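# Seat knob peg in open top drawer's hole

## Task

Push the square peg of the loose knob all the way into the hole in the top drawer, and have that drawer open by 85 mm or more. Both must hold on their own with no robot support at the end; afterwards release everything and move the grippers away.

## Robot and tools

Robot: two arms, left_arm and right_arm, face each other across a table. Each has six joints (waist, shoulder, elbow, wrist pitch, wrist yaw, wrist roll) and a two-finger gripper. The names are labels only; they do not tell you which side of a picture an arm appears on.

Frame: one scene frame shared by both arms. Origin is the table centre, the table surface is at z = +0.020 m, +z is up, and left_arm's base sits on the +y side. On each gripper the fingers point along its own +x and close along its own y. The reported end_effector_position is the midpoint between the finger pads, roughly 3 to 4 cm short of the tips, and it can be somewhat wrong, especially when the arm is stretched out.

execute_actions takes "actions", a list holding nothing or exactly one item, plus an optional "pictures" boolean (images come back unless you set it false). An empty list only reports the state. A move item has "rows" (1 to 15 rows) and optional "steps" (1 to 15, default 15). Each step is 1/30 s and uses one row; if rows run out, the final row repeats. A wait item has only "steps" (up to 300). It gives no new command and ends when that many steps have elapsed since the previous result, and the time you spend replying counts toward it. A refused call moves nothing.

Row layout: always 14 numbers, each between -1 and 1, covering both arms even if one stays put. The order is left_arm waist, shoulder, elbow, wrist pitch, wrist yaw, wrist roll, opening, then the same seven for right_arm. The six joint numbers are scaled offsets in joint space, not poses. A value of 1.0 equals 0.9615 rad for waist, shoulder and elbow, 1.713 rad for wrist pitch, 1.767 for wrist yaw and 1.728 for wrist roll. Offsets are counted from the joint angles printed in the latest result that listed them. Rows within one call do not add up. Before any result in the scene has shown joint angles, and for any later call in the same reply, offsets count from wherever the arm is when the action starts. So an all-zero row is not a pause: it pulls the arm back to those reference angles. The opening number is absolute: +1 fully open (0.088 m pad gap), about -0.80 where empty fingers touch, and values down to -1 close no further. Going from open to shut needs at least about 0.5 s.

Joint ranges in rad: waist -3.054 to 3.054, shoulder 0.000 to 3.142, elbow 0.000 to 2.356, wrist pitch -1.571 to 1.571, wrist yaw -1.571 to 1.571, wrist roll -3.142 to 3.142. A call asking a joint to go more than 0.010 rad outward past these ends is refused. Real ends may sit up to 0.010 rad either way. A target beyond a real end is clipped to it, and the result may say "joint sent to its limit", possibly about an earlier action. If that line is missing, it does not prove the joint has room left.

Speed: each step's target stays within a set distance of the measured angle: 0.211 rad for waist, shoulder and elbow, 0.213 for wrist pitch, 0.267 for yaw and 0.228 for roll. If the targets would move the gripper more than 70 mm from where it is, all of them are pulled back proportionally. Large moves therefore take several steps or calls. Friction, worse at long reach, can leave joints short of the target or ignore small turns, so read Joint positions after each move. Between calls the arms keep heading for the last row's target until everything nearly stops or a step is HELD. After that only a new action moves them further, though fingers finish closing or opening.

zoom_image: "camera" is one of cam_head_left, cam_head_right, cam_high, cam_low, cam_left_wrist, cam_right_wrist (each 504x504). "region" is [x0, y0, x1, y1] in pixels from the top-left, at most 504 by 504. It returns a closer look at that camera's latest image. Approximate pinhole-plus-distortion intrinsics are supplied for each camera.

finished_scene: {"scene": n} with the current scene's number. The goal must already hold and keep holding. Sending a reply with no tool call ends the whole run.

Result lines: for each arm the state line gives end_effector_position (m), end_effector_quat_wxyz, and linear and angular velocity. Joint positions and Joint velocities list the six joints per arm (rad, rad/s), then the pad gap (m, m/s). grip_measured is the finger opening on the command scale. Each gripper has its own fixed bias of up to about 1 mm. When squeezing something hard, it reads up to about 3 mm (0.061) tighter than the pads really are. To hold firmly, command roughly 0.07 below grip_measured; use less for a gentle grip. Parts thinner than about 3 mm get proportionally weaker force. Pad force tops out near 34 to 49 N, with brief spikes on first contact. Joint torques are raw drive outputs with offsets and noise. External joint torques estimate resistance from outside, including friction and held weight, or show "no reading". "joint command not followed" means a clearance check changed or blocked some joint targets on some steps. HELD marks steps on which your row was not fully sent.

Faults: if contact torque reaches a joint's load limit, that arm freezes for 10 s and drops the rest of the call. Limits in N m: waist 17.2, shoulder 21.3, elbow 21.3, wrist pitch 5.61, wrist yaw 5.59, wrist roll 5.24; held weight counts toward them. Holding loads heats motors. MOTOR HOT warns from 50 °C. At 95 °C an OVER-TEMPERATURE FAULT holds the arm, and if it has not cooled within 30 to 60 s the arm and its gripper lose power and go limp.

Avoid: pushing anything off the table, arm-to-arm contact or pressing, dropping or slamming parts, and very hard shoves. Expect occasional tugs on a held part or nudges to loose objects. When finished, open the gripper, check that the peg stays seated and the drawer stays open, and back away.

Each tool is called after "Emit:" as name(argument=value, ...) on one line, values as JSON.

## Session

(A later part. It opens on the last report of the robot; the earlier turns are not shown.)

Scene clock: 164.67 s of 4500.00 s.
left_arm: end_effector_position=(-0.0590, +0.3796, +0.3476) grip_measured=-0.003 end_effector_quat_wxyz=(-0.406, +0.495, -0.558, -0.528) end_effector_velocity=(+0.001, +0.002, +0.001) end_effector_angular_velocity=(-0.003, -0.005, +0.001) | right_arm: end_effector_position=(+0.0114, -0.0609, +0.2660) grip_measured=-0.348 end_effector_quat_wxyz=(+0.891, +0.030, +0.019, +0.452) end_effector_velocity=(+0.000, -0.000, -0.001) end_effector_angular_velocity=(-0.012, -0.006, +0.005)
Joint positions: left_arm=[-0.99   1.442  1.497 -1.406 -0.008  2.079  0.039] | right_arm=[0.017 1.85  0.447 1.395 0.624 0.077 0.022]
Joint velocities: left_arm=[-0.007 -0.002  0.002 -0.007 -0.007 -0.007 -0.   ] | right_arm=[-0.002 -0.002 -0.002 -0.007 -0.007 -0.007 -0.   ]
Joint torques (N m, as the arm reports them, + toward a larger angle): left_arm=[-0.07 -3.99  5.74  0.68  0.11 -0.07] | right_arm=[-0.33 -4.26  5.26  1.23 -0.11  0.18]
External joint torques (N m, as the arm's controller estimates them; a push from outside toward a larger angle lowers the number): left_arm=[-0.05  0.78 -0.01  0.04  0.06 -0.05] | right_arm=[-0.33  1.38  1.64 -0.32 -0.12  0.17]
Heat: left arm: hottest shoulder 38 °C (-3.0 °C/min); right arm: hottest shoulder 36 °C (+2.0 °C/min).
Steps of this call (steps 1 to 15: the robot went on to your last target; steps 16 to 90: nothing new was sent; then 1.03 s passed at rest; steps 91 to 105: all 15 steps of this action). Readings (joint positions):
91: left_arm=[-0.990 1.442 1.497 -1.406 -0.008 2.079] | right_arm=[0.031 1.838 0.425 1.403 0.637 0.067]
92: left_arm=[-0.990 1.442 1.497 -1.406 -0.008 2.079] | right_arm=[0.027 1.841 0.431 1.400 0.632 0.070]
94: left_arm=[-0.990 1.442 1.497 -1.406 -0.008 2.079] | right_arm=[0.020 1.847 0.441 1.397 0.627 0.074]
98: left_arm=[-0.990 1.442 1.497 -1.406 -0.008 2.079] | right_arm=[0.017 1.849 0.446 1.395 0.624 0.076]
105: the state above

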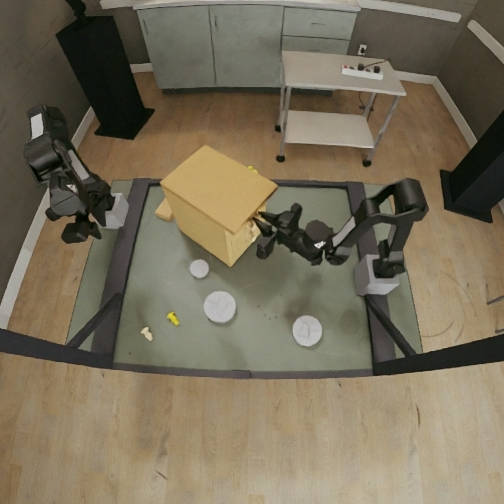

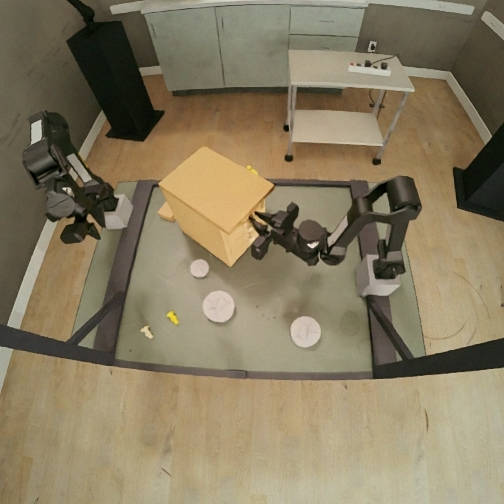

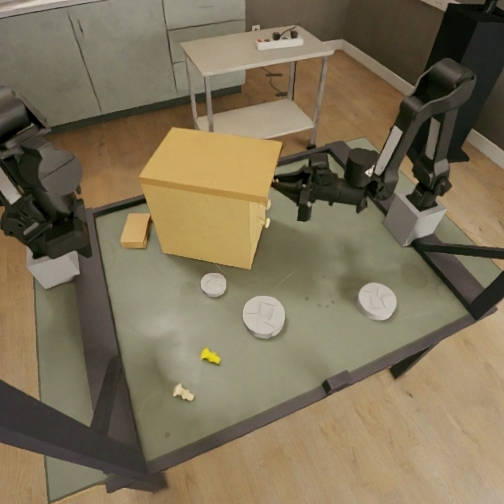

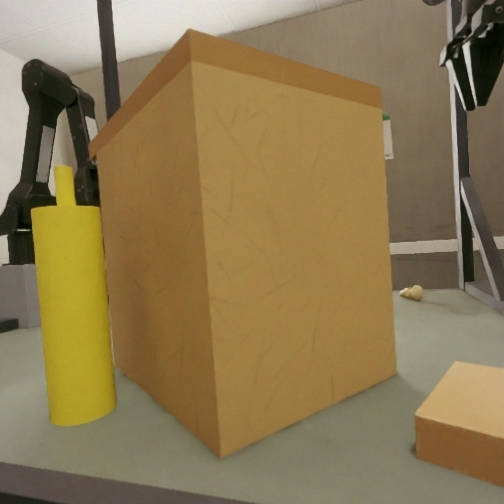

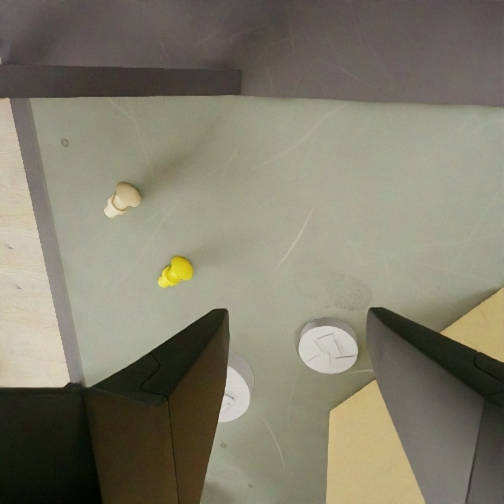

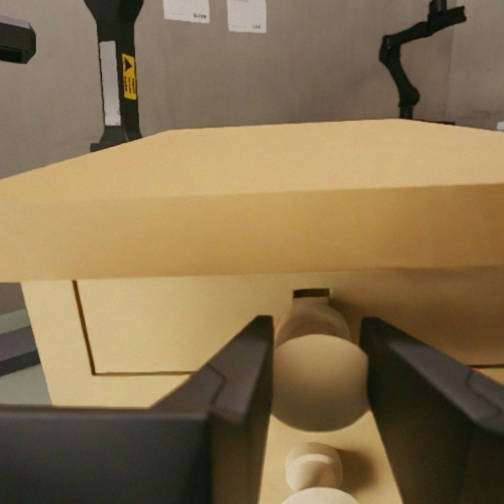

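Emit:
execute_actions(actions=[])

Emit:
execute_actions(actions=[{"rows":[[0,0,0,0,0,0,0,-0.02,0.021,0.035,-0.007,-0.009,0,-0.45]]}])

Emit:
zoom_image(camera="cam_right_wrist", region=[260,250,360,350])

Scene clock: 193.30 s of 4500.00 s.
left_arm: end_effector_position=(-0.0590, +0.3796, +0.3476) grip_measured=-0.003 end_effector_quat_wxyz=(-0.406, +0.495, -0.558, -0.528) end_effector_velocity=(-0.002, +0.001, +0.002) end_effector_angular_velocity=(+0.001, +0.015, +0.003) | right_arm: end_effector_position=(+0.0115, -0.0609, +0.2660) grip_measured=-0.348 end_effector_quat_wxyz=(+0.891, +0.030, +0.019, +0.452) end_effector_velocity=(-0.002, +0.001, -0.001) end_effector_angular_velocity=(-0.012, -0.006, +0.020)
Joint positions: left_arm=[-0.99   1.442  1.497 -1.406 -0.008  2.079  0.039] | right_arm=[0.016 1.85  0.447 1.395 0.623 0.077 0.022]
Joint velocities: left_arm=[-0.002 -0.002  0.002  0.007  0.007 -0.007  0.   ] | right_arm=[-0.002 -0.002 -0.002 -0.007 -0.022 -0.007  0.   ]
Joint torques (N m, as the arm reports them, + toward a larger angle): left_arm=[-0.14 -4.04  5.8   0.68  0.11 -0.04] | right_arm=[-0.32 -4.27  5.23  1.23 -0.11  0.18]
External joint torques (N m, as the arm's controller estimates them; a push from outside toward a larger angle lowers the number): left_arm=[-0.13  0.72  0.04  0.04  0.05 -0.02] | right_arm=[-0.33  1.36  1.6  -0.31 -0.11  0.18]
Heat: left arm: hottest shoulder 35 °C (-9.1 °C/min); right arm: hottest shoulder 34 °C (-6.0 °C/min).
Steps of this call (steps 1 to 15: the robot went on to your last target; steps 16 to 90: nothing new was sent; then 25.63 s passed at rest). Readings (joint positions):
1: left_arm=[-0.990 1.442 1.497 -1.406 -0.008 2.079] | right_arm=[0.017 1.850 0.447 1.395 0.624 0.077]
2: left_arm=[-0.990 1.442 1.497 -1.406 -0.008 2.079] | right_arm=[0.017 1.850 0.447 1.395 0.624 0.077]
4: left_arm=[-0.990 1.442 1.497 -1.406 -0.008 2.079] | right_arm=[0.016 1.850 0.447 1.395 0.624 0.077]
8: left_arm=[-0.990 1.442 1.497 -1.406 -0.008 2.079] | right_arm=[0.016 1.850 0.447 1.395 0.624 0.077]
90: the state above
All arms were judged still, so your last target was given up. Only a new action makes them travel on or press farther. Fingers that are still opening or closing keep moving.

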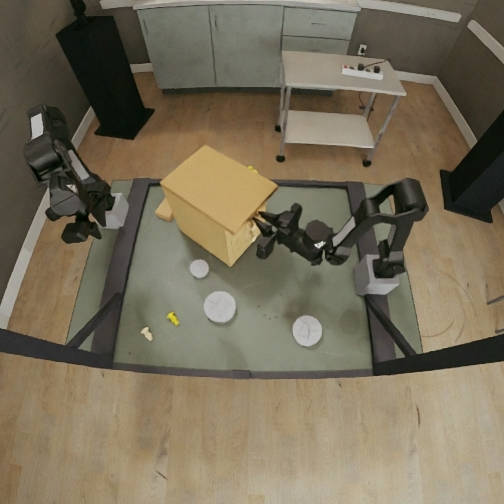

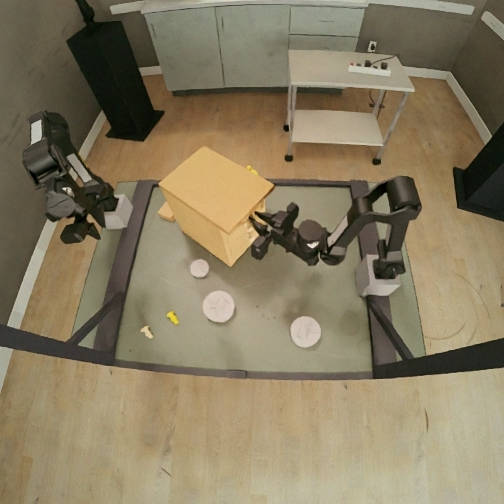

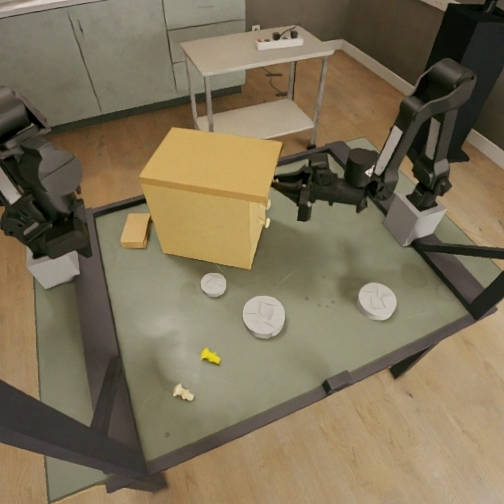

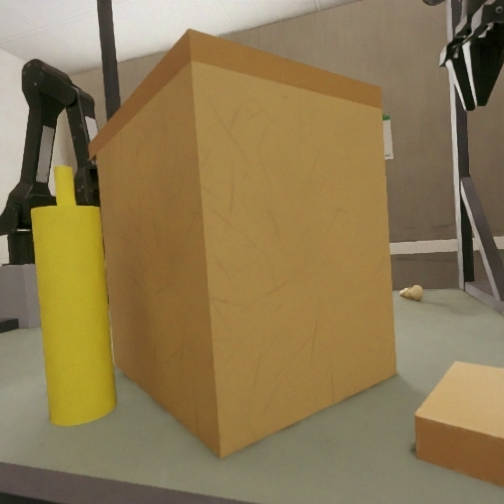

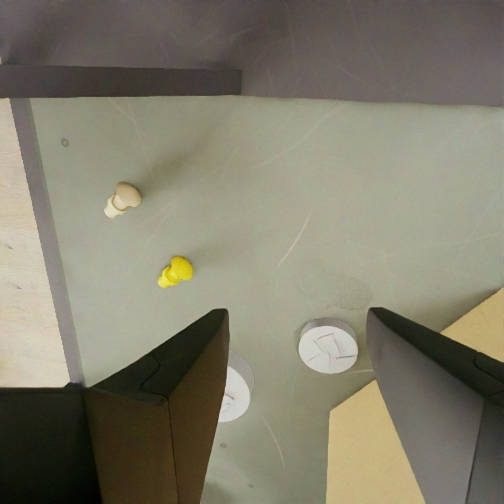

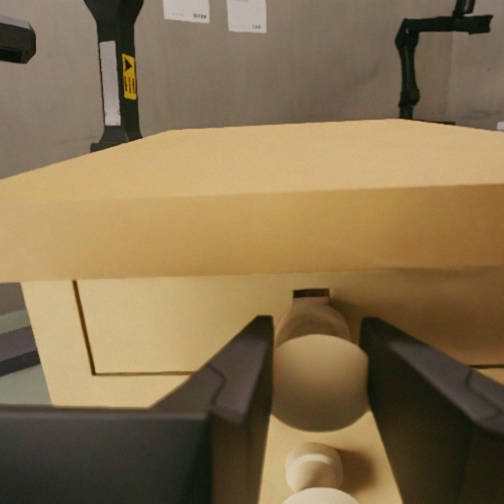

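Scene clock: 193.80 s of 4500.00 s.
left_arm: end_effector_position=(-0.0590, +0.3796, +0.3476) grip_measured=-0.003 end_effector_quat_wxyz=(-0.406, +0.495, -0.558, -0.528) end_effector_velocity=(+0.002, +0.001, -0.003) end_effector_angular_velocity=(+0.004, -0.017, +0.006) | right_arm: end_effector_position=(+0.0133, -0.0575, +0.2651) grip_measured=-0.348 end_effector_quat_wxyz=(+0.891, +0.029, +0.020, +0.452) end_effector_velocity=(-0.002, +0.000, +0.002) end_effector_angular_velocity=(+0.003, -0.006, +0.010)
Joint positions: left_arm=[-0.99   1.442  1.497 -1.406 -0.008  2.079  0.039] | right_arm=[0.009 1.86  0.46  1.387 0.614 0.077 0.022]
Joint velocities: left_arm=[-0.002  0.002 -0.007 -0.007 -0.007 -0.007 -0.   ] | right_arm=[ 0.002 -0.002 -0.002  0.007 -0.007 -0.007 -0.   ]
Joint torques (N m, as the arm reports them, + toward a larger angle): left_arm=[ 0.15 -4.06  5.89  0.69  0.08 -0.01] | right_arm=[-1.08 -3.9   6.55  1.06 -0.27  0.02]
External joint torques (N m, as the arm's controller estimates them; a push from outside toward a larger angle lowers the number): left_arm=[0.13 0.58 0.25 0.08 0.03 0.  ] | right_arm=[-1.1   1.79  2.91 -0.48 -0.27  0.01]
Heat: left arm: hottest shoulder 35 °C (-9.1 °C/min); right arm: hottest shoulder 34 °C (-6.1 °C/min).
Steps of this call (steps 1 to 15: all 15 steps of this action). Readings (joint positions):
1: left_arm=[-0.990 1.442 1.497 -1.406 -0.008 2.079] | right_arm=[0.015 1.852 0.449 1.393 0.621 0.077]
2: left_arm=[-0.990 1.442 1.497 -1.406 -0.008 2.079] | right_arm=[0.011 1.855 0.455 1.390 0.617 0.077]
4: left_arm=[-0.990 1.442 1.497 -1.406 -0.008 2.079] | right_arm=[0.009 1.859 0.460 1.389 0.615 0.077]
8: left_arm=[-0.990 1.442 1.497 -1.406 -0.008 2.079] | right_arm=[0.009 1.859 0.460 1.387 0.614 0.077]
15: the state above

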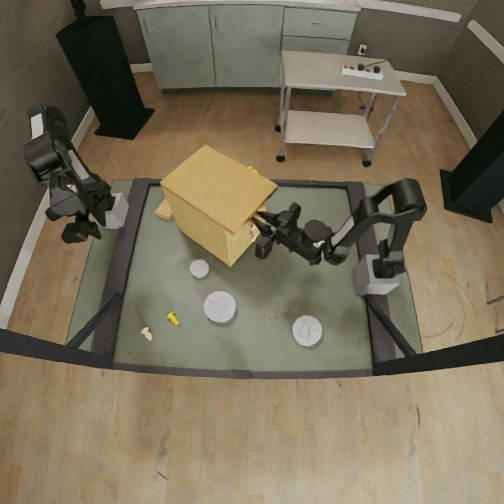

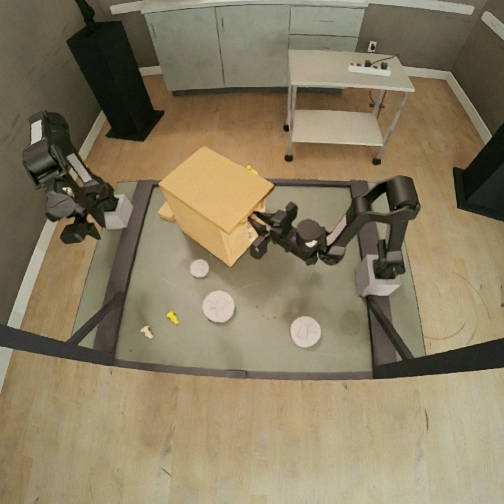

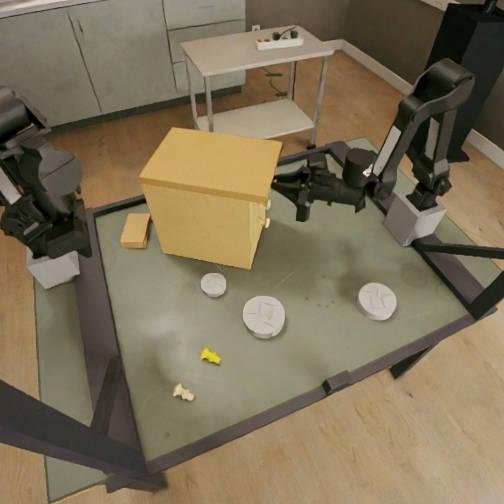

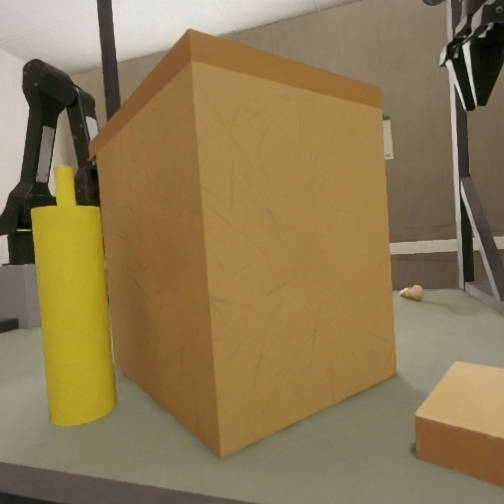

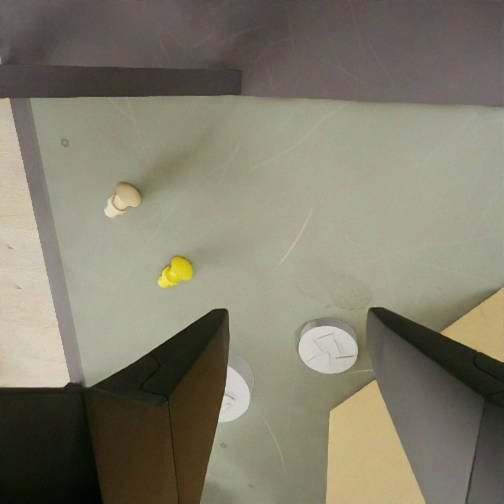

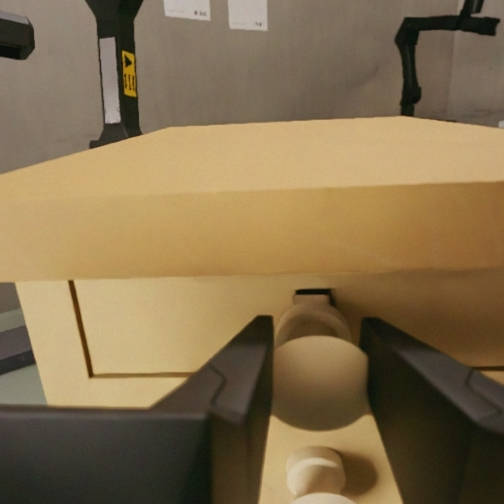

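Region (260, 250, 360, 350) of cam_right_wrist's 504x504 image, scaled by 5.040, with more detail than that image has.

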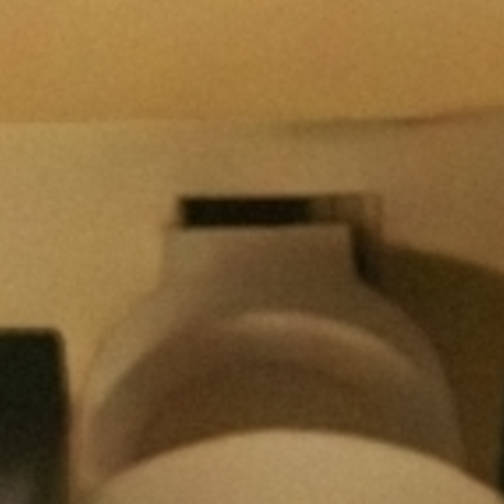

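Emit:
execute_actions(actions=[{"rows":[[0,0,0,0,0,0,0,0,-0.016,0,0.002,0.006,0,-0.45]]}])

Emit:
zoom_image(camera="cam_right_wrist", region=[260,250,360,350])

Scene clock: 198.23 s of 4500.00 s.
left_arm: end_effector_position=(-0.0590, +0.3796, +0.3476) grip_measured=-0.003 end_effector_quat_wxyz=(-0.406, +0.495, -0.558, -0.528) end_effector_velocity=(+0.001, +0.001, +0.001) end_effector_angular_velocity=(-0.015, -0.013, -0.000) | right_arm: end_effector_position=(+0.0134, -0.0579, +0.2666) grip_measured=-0.348 end_effector_quat_wxyz=(+0.892, +0.030, +0.019, +0.450) end_effector_velocity=(+0.000, -0.001, -0.005) end_effector_angular_velocity=(-0.040, -0.017, +0.005)
Joint positions: left_arm=[-0.99   1.442  1.497 -1.406 -0.008  2.079  0.039] | right_arm=[0.01  1.855 0.46  1.387 0.62  0.077 0.022]
Joint velocities: left_arm=[-0.012 -0.002  0.002 -0.007 -0.022 -0.007 -0.   ] | right_arm=[-0.002 -0.002 -0.007 -0.022 -0.007 -0.022 -0.   ]
Joint torques (N m, as the arm reports them, + toward a larger angle): left_arm=[ 0.02 -4.06  5.6   0.68  0.1  -0.02] | right_arm=[-0.2  -6.04  4.17  1.56  0.19  0.02]
External joint torques (N m, as the arm's controller estimates them; a push from outside toward a larger angle lowers the number): left_arm=[ 0.05  0.72 -0.14  0.05  0.05 -0.01] | right_arm=[-0.2  -0.37  0.54  0.03  0.18  0.02]
Heat: left arm: hottest shoulder 34 °C (-10.1 °C/min); right arm: hottest shoulder 34 °C (-7.1 °C/min).
Steps of this call (steps 1 to 15: the robot went on to your last target; steps 16 to 90: nothing new was sent; then 0.93 s passed at rest; steps 91 to 105: all 15 steps of this action). Readings (joint positions):
91: left_arm=[-0.990 1.442 1.497 -1.406 -0.008 2.079] | right_arm=[0.009 1.860 0.460 1.387 0.614 0.077]
92: left_arm=[-0.990 1.442 1.497 -1.406 -0.008 2.079] | right_arm=[0.010 1.859 0.460 1.387 0.616 0.077]
94: left_arm=[-0.990 1.442 1.497 -1.406 -0.008 2.079] | right_arm=[0.010 1.857 0.460 1.387 0.619 0.077]
98: left_arm=[-0.990 1.442 1.497 -1.406 -0.008 2.079] | right_arm=[0.010 1.856 0.460 1.387 0.620 0.077]
105: the state above

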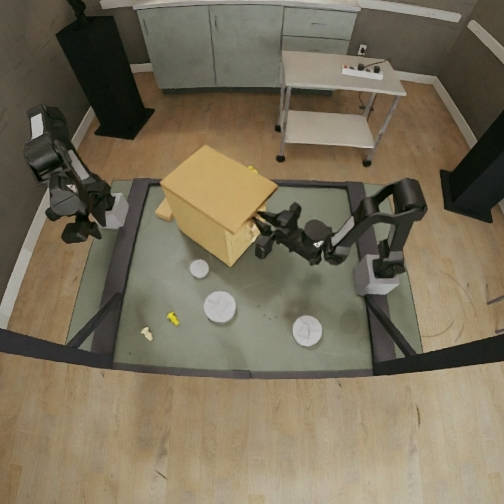

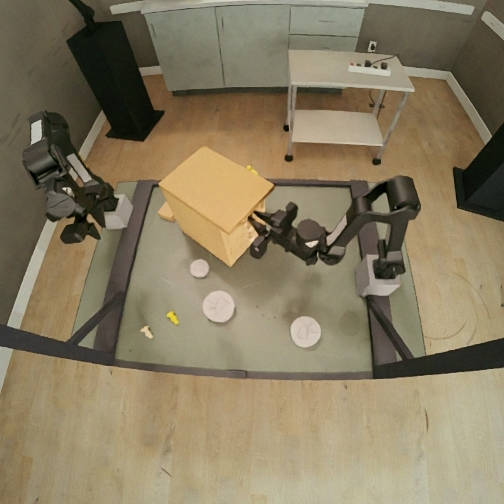

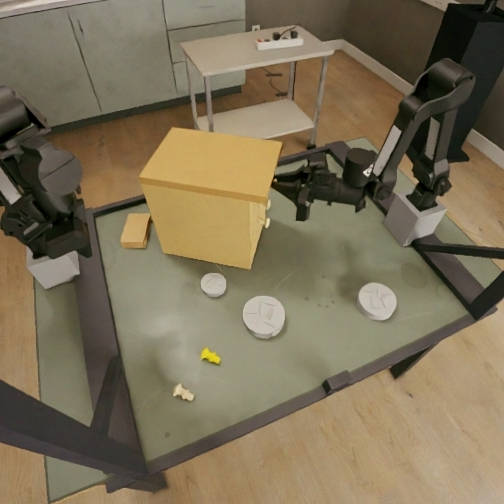

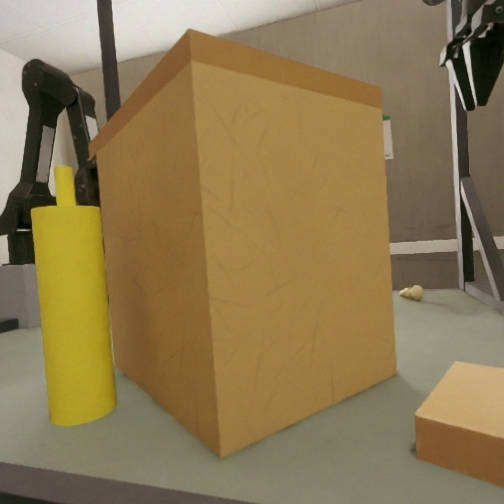

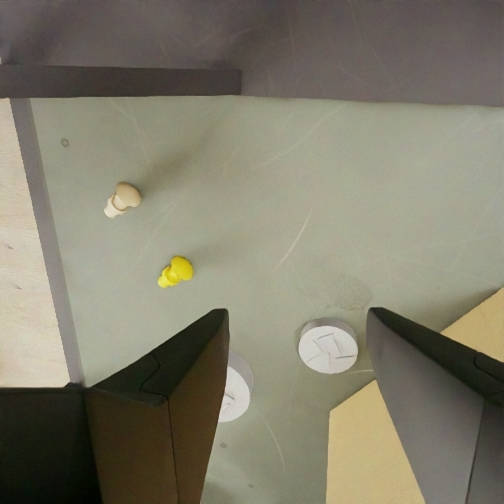

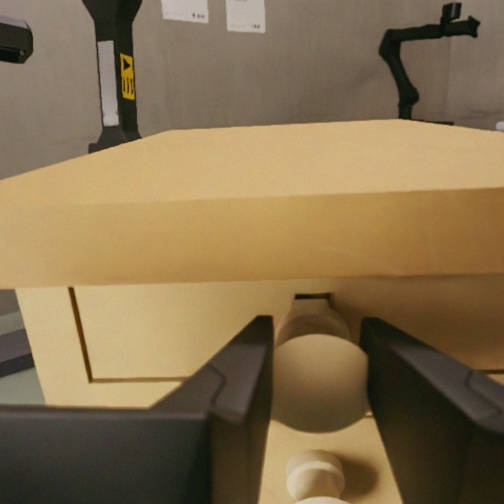

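Region (260, 250, 360, 350) of cam_right_wrist's 504x504 image, scaled by 5.040, with more detail than that image has.

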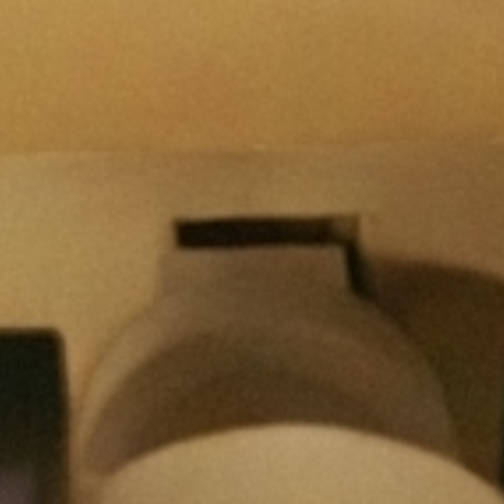

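Emit:
execute_actions(actions=[{"rows":[[0,0,0,0,0,0,0,0.005,-0.02,-0.017,0.004,0.009,0,-0.45]]}])

Emit:
zoom_image(camera="cam_right_wrist", region=[260,250,360,350])

Scene clock: 203.80 s of 4500.00 s.
left_arm: end_effector_position=(-0.0590, +0.3796, +0.3476) grip_measured=-0.003 end_effector_quat_wxyz=(-0.406, +0.495, -0.558, -0.528) end_effector_velocity=(+0.001, -0.001, +0.001) end_effector_angular_velocity=(-0.006, -0.007, -0.003) | right_arm: end_effector_position=(+0.0142, -0.0617, +0.2660) grip_measured=-0.348 end_effector_quat_wxyz=(+0.895, +0.029, +0.020, +0.445) end_effector_velocity=(+0.002, +0.000, +0.002) end_effector_angular_velocity=(+0.007, +0.006, -0.000)
Joint positions: left_arm=[-0.99   1.442  1.497 -1.406 -0.008  2.079  0.039] | right_arm=[0.012 1.849 0.449 1.389 0.633 0.077 0.022]
Joint velocities: left_arm=[ 0.002  0.002  0.007 -0.007 -0.007  0.007 -0.   ] | right_arm=[-0.007 -0.007  0.002 -0.007 -0.007  0.007 -0.   ]
Joint torques (N m, as the arm reports them, + toward a larger angle): left_arm=[ 0.19 -4.14  5.89  0.73  0.08 -0.05] | right_arm=[ 0.3  -6.08  3.5   1.65  0.14  0.02]
External joint torques (N m, as the arm's controller estimates them; a push from outside toward a larger angle lowers the number): left_arm=[ 0.17  0.61  0.15  0.09  0.03 -0.04] | right_arm=[ 0.31 -0.4  -0.21  0.1   0.13  0.01]
Heat: left arm: hottest shoulder 34 °C (-8.0 °C/min); right arm: hottest shoulder 34 °C (-5.0 °C/min).
Steps of this call (steps 1 to 15: the robot went on to your last target; steps 16 to 90: nothing new was sent; then 2.07 s passed at rest; steps 91 to 105: all 15 steps of this action). Readings (joint positions):
91: left_arm=[-0.990 1.442 1.497 -1.406 -0.008 2.079] | right_arm=[0.011 1.855 0.459 1.387 0.622 0.077]
92: left_arm=[-0.990 1.442 1.497 -1.406 -0.008 2.079] | right_arm=[0.012 1.853 0.456 1.387 0.626 0.077]
94: left_arm=[-0.990 1.442 1.497 -1.406 -0.008 2.079] | right_arm=[0.012 1.850 0.452 1.388 0.631 0.077]
98: left_arm=[-0.990 1.442 1.497 -1.406 -0.008 2.079] | right_arm=[0.012 1.849 0.449 1.389 0.633 0.077]
105: the state above

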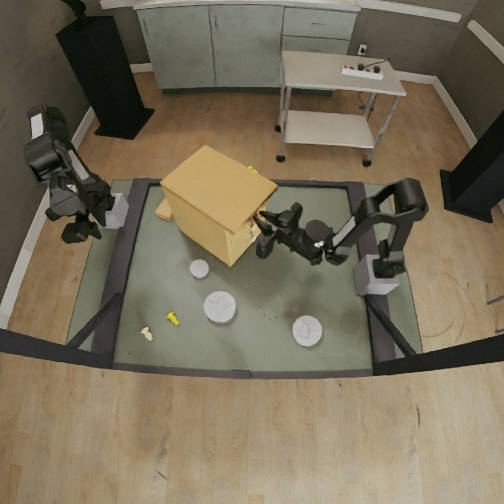

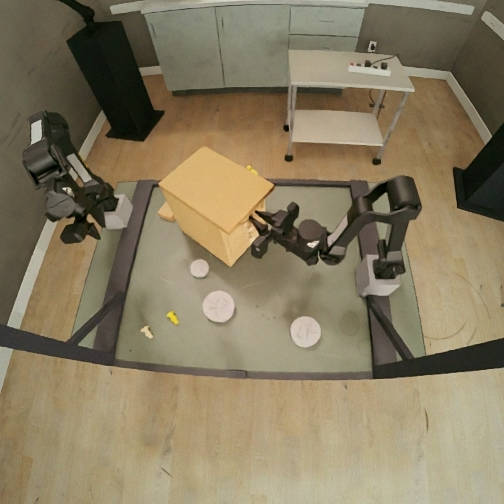

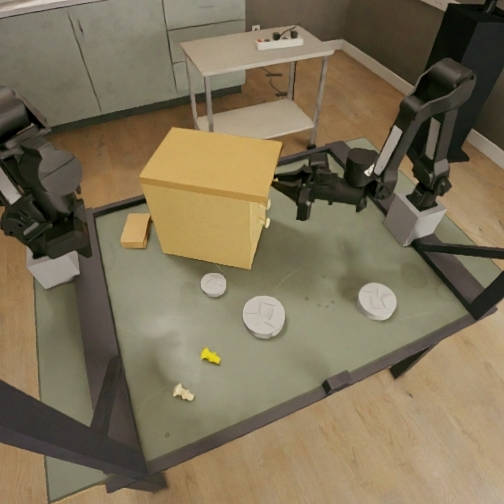

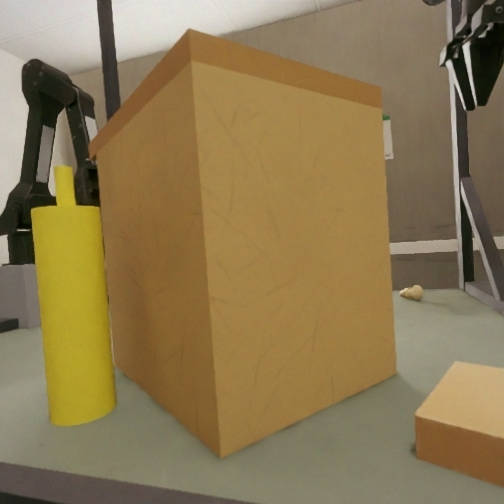

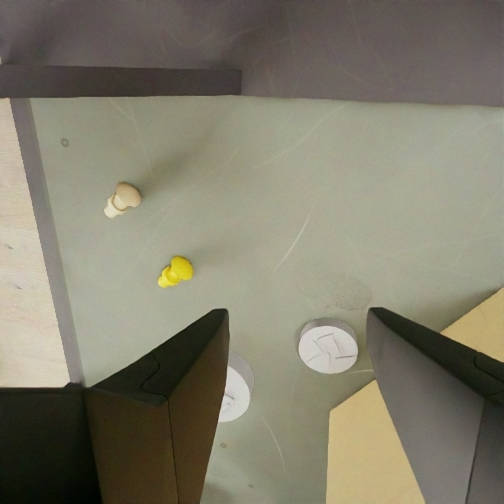

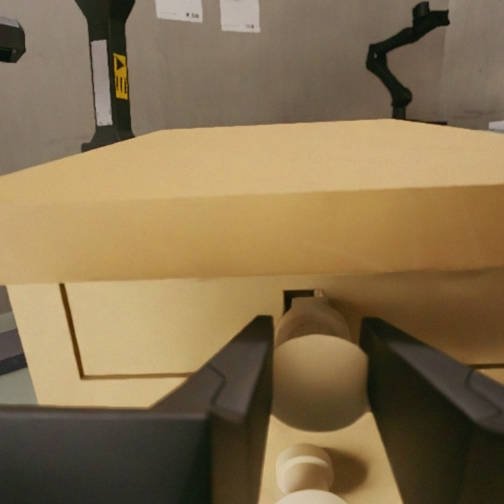

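Region (260, 250, 360, 350) of cam_right_wrist's 504x504 image, scaled by 5.040, with more detail than that image has.

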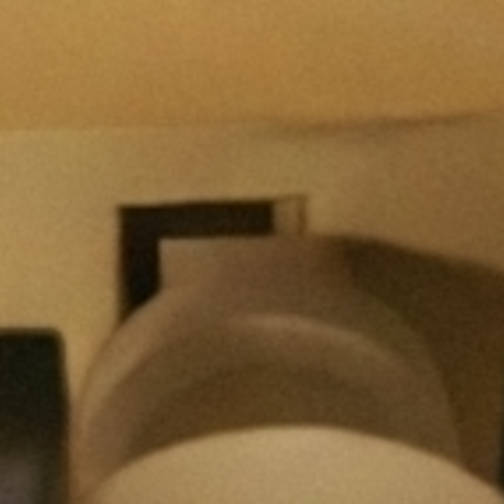

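Emit:
execute_actions(actions=[{"rows":[[0,0,0,0,0,0,0,0,0,0,0.007,-0.0072,0,-0.45]]}])

Emit:
zoom_image(camera="cam_right_wrist", region=[260,250,360,350])

Scene clock: 208.77 s of 4500.00 s.
left_arm: end_effector_position=(-0.0590, +0.3796, +0.3476) grip_measured=-0.003 end_effector_quat_wxyz=(-0.406, +0.495, -0.558, -0.528) end_effector_velocity=(-0.001, +0.004, -0.002) end_effector_angular_velocity=(+0.023, +0.000, -0.014) | right_arm: end_effector_position=(+0.0130, -0.0608, +0.2675) grip_measured=-0.348 end_effector_quat_wxyz=(+0.892, +0.032, +0.018, +0.450) end_effector_velocity=(+0.004, -0.001, -0.002) end_effector_angular_velocity=(-0.003, +0.006, -0.015)
Joint positions: left_arm=[-0.99   1.442  1.497 -1.406 -0.008  2.079  0.039] | right_arm=[0.012 1.848 0.449 1.396 0.624 0.077 0.022]
Joint velocities: left_arm=[-0.002  0.002 -0.002 -0.007  0.022  0.007  0.   ] | right_arm=[-0.007  0.002  0.002 -0.007  0.007  0.007 -0.   ]
Joint torques (N m, as the arm reports them, + toward a larger angle): left_arm=[ 0.01 -3.99  5.6   0.71  0.06 -0.06] | right_arm=[ 0.   -4.86  4.13  1.65 -0.12  0.02]
External joint torques (N m, as the arm's controller estimates them; a push from outside toward a larger angle lowers the number): left_arm=[ 0.01  0.71 -0.1   0.08  0.01 -0.05] | right_arm=[ 0.03  0.78  0.46  0.1  -0.12  0.01]
Heat: left arm: hottest shoulder 34 °C (-7.0 °C/min); right arm: hottest shoulder 34 °C (-5.0 °C/min).
Steps of this call (steps 1 to 15: the robot went on to your last target; steps 16 to 90: nothing new was sent; then 1.47 s passed at rest; steps 91 to 105: all 15 steps of this action). Readings (joint positions):
91: left_arm=[-0.990 1.442 1.497 -1.406 -0.008 2.079] | right_arm=[0.012 1.848 0.449 1.390 0.633 0.077]
92: left_arm=[-0.990 1.442 1.497 -1.406 -0.008 2.079] | right_arm=[0.012 1.848 0.449 1.392 0.632 0.077]
94: left_arm=[-0.990 1.442 1.497 -1.406 -0.008 2.079] | right_arm=[0.012 1.848 0.449 1.395 0.627 0.077]
98: left_arm=[-0.990 1.442 1.497 -1.406 -0.008 2.079] | right_arm=[0.012 1.848 0.449 1.395 0.624 0.077]
105: the state above

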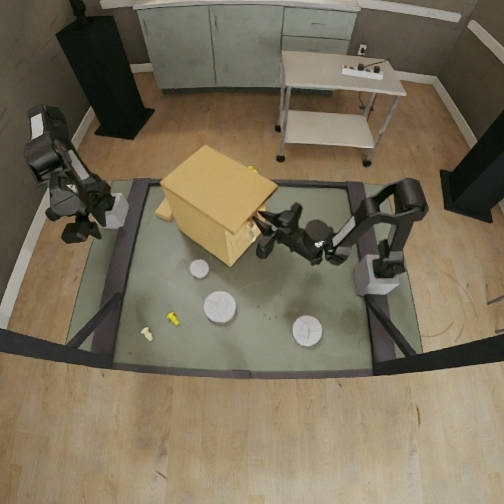

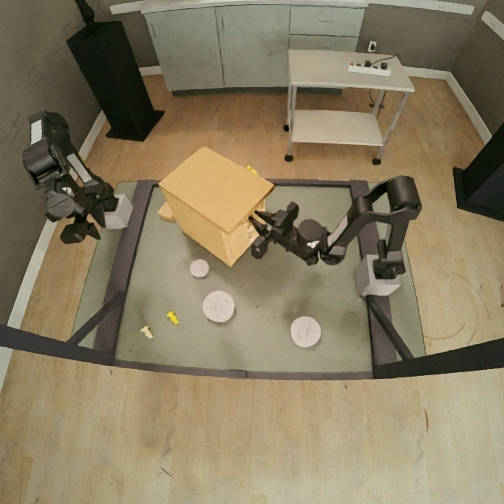

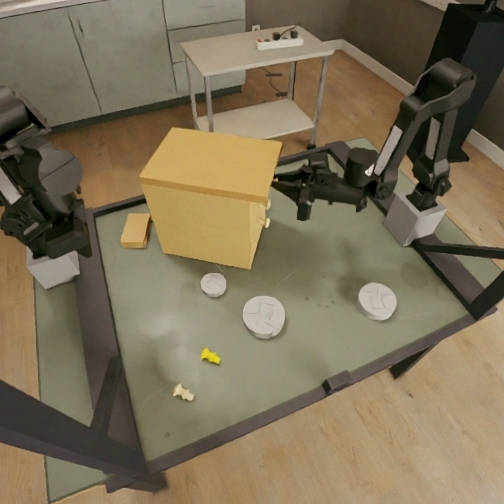

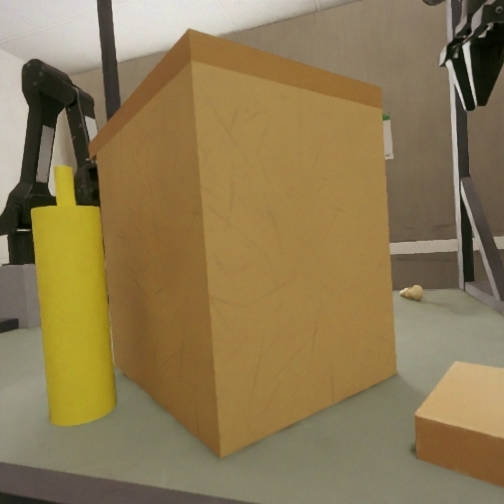

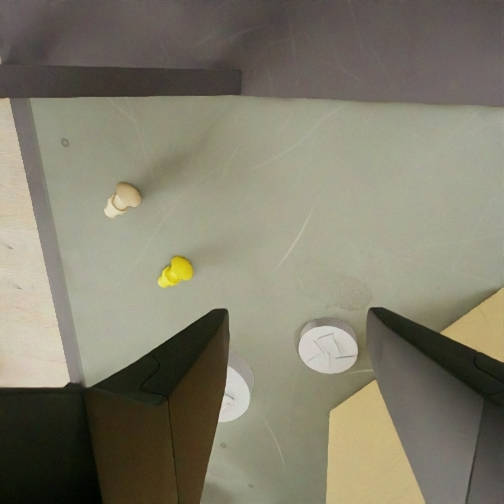

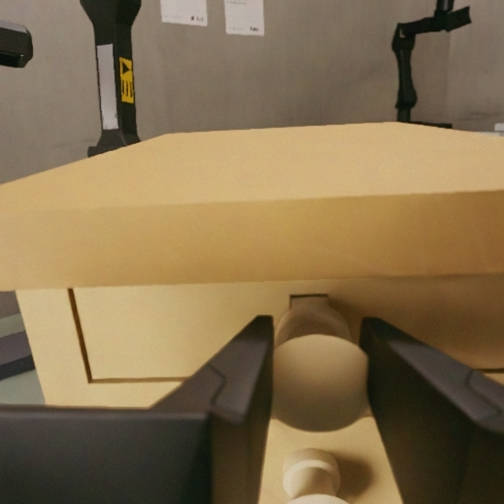

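Region (260, 250, 360, 350) of cam_right_wrist's 504x504 image, scaled by 5.040, with more detail than that image has.

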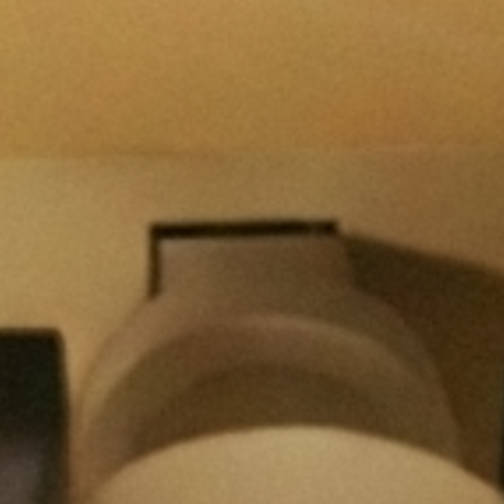

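Emit:
execute_actions(actions=[{"rows":[[0,0,0,0,0,0,0,-0.012,0.016,0.028,-0.004,-0.007,0,-0.45]]}])

Emit:
zoom_image(camera="cam_right_wrist", region=[260,250,360,350])

Scene clock: 213.17 s of 4500.00 s.
left_arm: end_effector_position=(-0.0590, +0.3796, +0.3476) grip_measured=-0.003 end_effector_quat_wxyz=(-0.406, +0.495, -0.558, -0.528) end_effector_velocity=(-0.003, +0.003, +0.000) end_effector_angular_velocity=(+0.015, +0.019, -0.000) | right_arm: end_effector_position=(+0.0155, -0.0570, +0.2677) grip_measured=-0.348 end_effector_quat_wxyz=(+0.892, +0.033, +0.018, +0.450) end_effector_velocity=(+0.000, +0.001, +0.003) end_effector_angular_velocity=(+0.008, -0.006, +0.005)
Joint positions: left_arm=[-0.99   1.442  1.497 -1.406 -0.008  2.079  0.039] | right_arm=[0.004 1.858 0.465 1.39  0.616 0.077 0.022]
Joint velocities: left_arm=[-0.002 -0.002 -0.002  0.007  0.022 -0.007 -0.   ] | right_arm=[-0.002 -0.002  0.002  0.007 -0.007 -0.007  0.   ]
Joint torques (N m, as the arm reports them, + toward a larger angle): left_arm=[-0.2  -4.07  5.76  0.7   0.08 -0.06] | right_arm=[-0.26 -4.38  5.47  1.26 -0.18  0.02]
External joint torques (N m, as the arm's controller estimates them; a push from outside toward a larger angle lowers the number): left_arm=[-0.17  0.68  0.02  0.07  0.02 -0.05] | right_arm=[-0.27  1.39  1.74 -0.3  -0.17  0.01]
Heat: left arm: hottest shoulder 34 °C (-6.1 °C/min); right arm: hottest shoulder 34 °C (-4.1 °C/min).
Steps of this call (steps 1 to 15: the robot went on to your last target; steps 16 to 90: nothing new was sent; then 0.90 s passed at rest; steps 91 to 105: all 15 steps of this action). Readings (joint positions):
91: left_arm=[-0.990 1.442 1.497 -1.406 -0.008 2.079] | right_arm=[0.012 1.849 0.450 1.396 0.622 0.077]
92: left_arm=[-0.990 1.442 1.497 -1.406 -0.008 2.079] | right_arm=[0.010 1.851 0.453 1.396 0.619 0.077]
94: left_arm=[-0.990 1.442 1.497 -1.406 -0.008 2.079] | right_arm=[0.007 1.855 0.460 1.394 0.617 0.077]
98: left_arm=[-0.990 1.442 1.497 -1.406 -0.008 2.079] | right_arm=[0.004 1.858 0.464 1.391 0.616 0.077]
105: the state above

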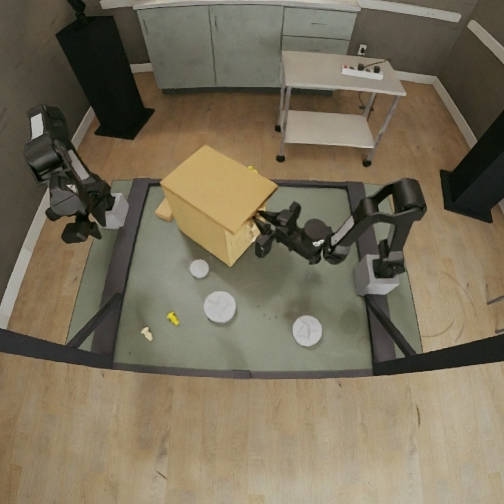

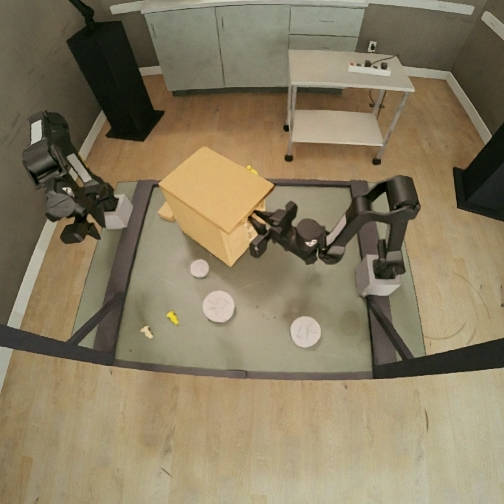

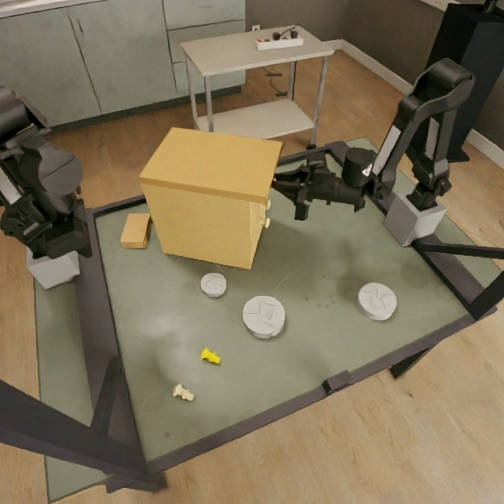

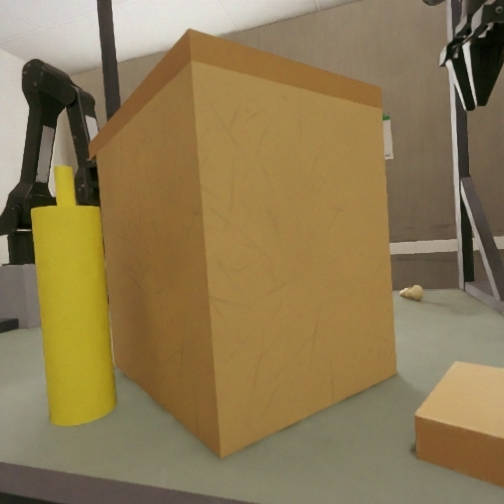

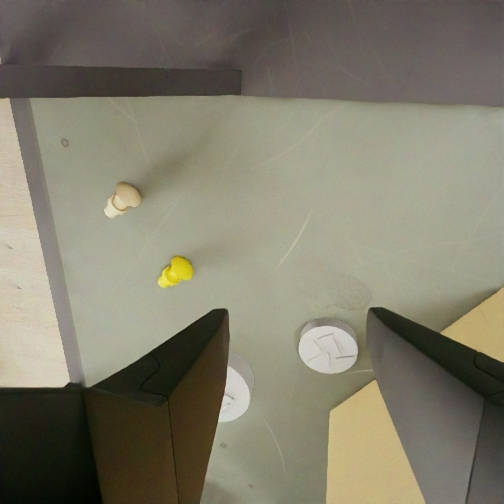

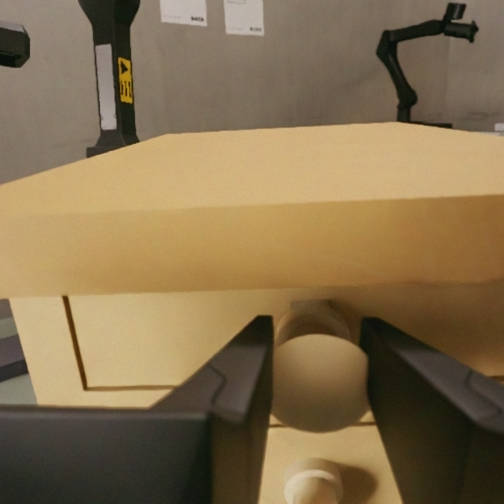

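Region (260, 250, 360, 350) of cam_right_wrist's 504x504 image, scaled by 5.040, with more detail than that image has.

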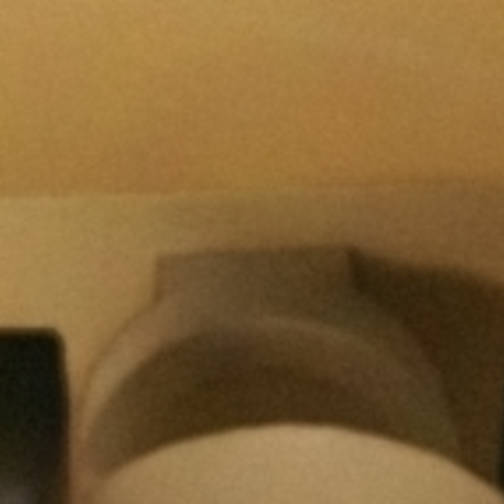

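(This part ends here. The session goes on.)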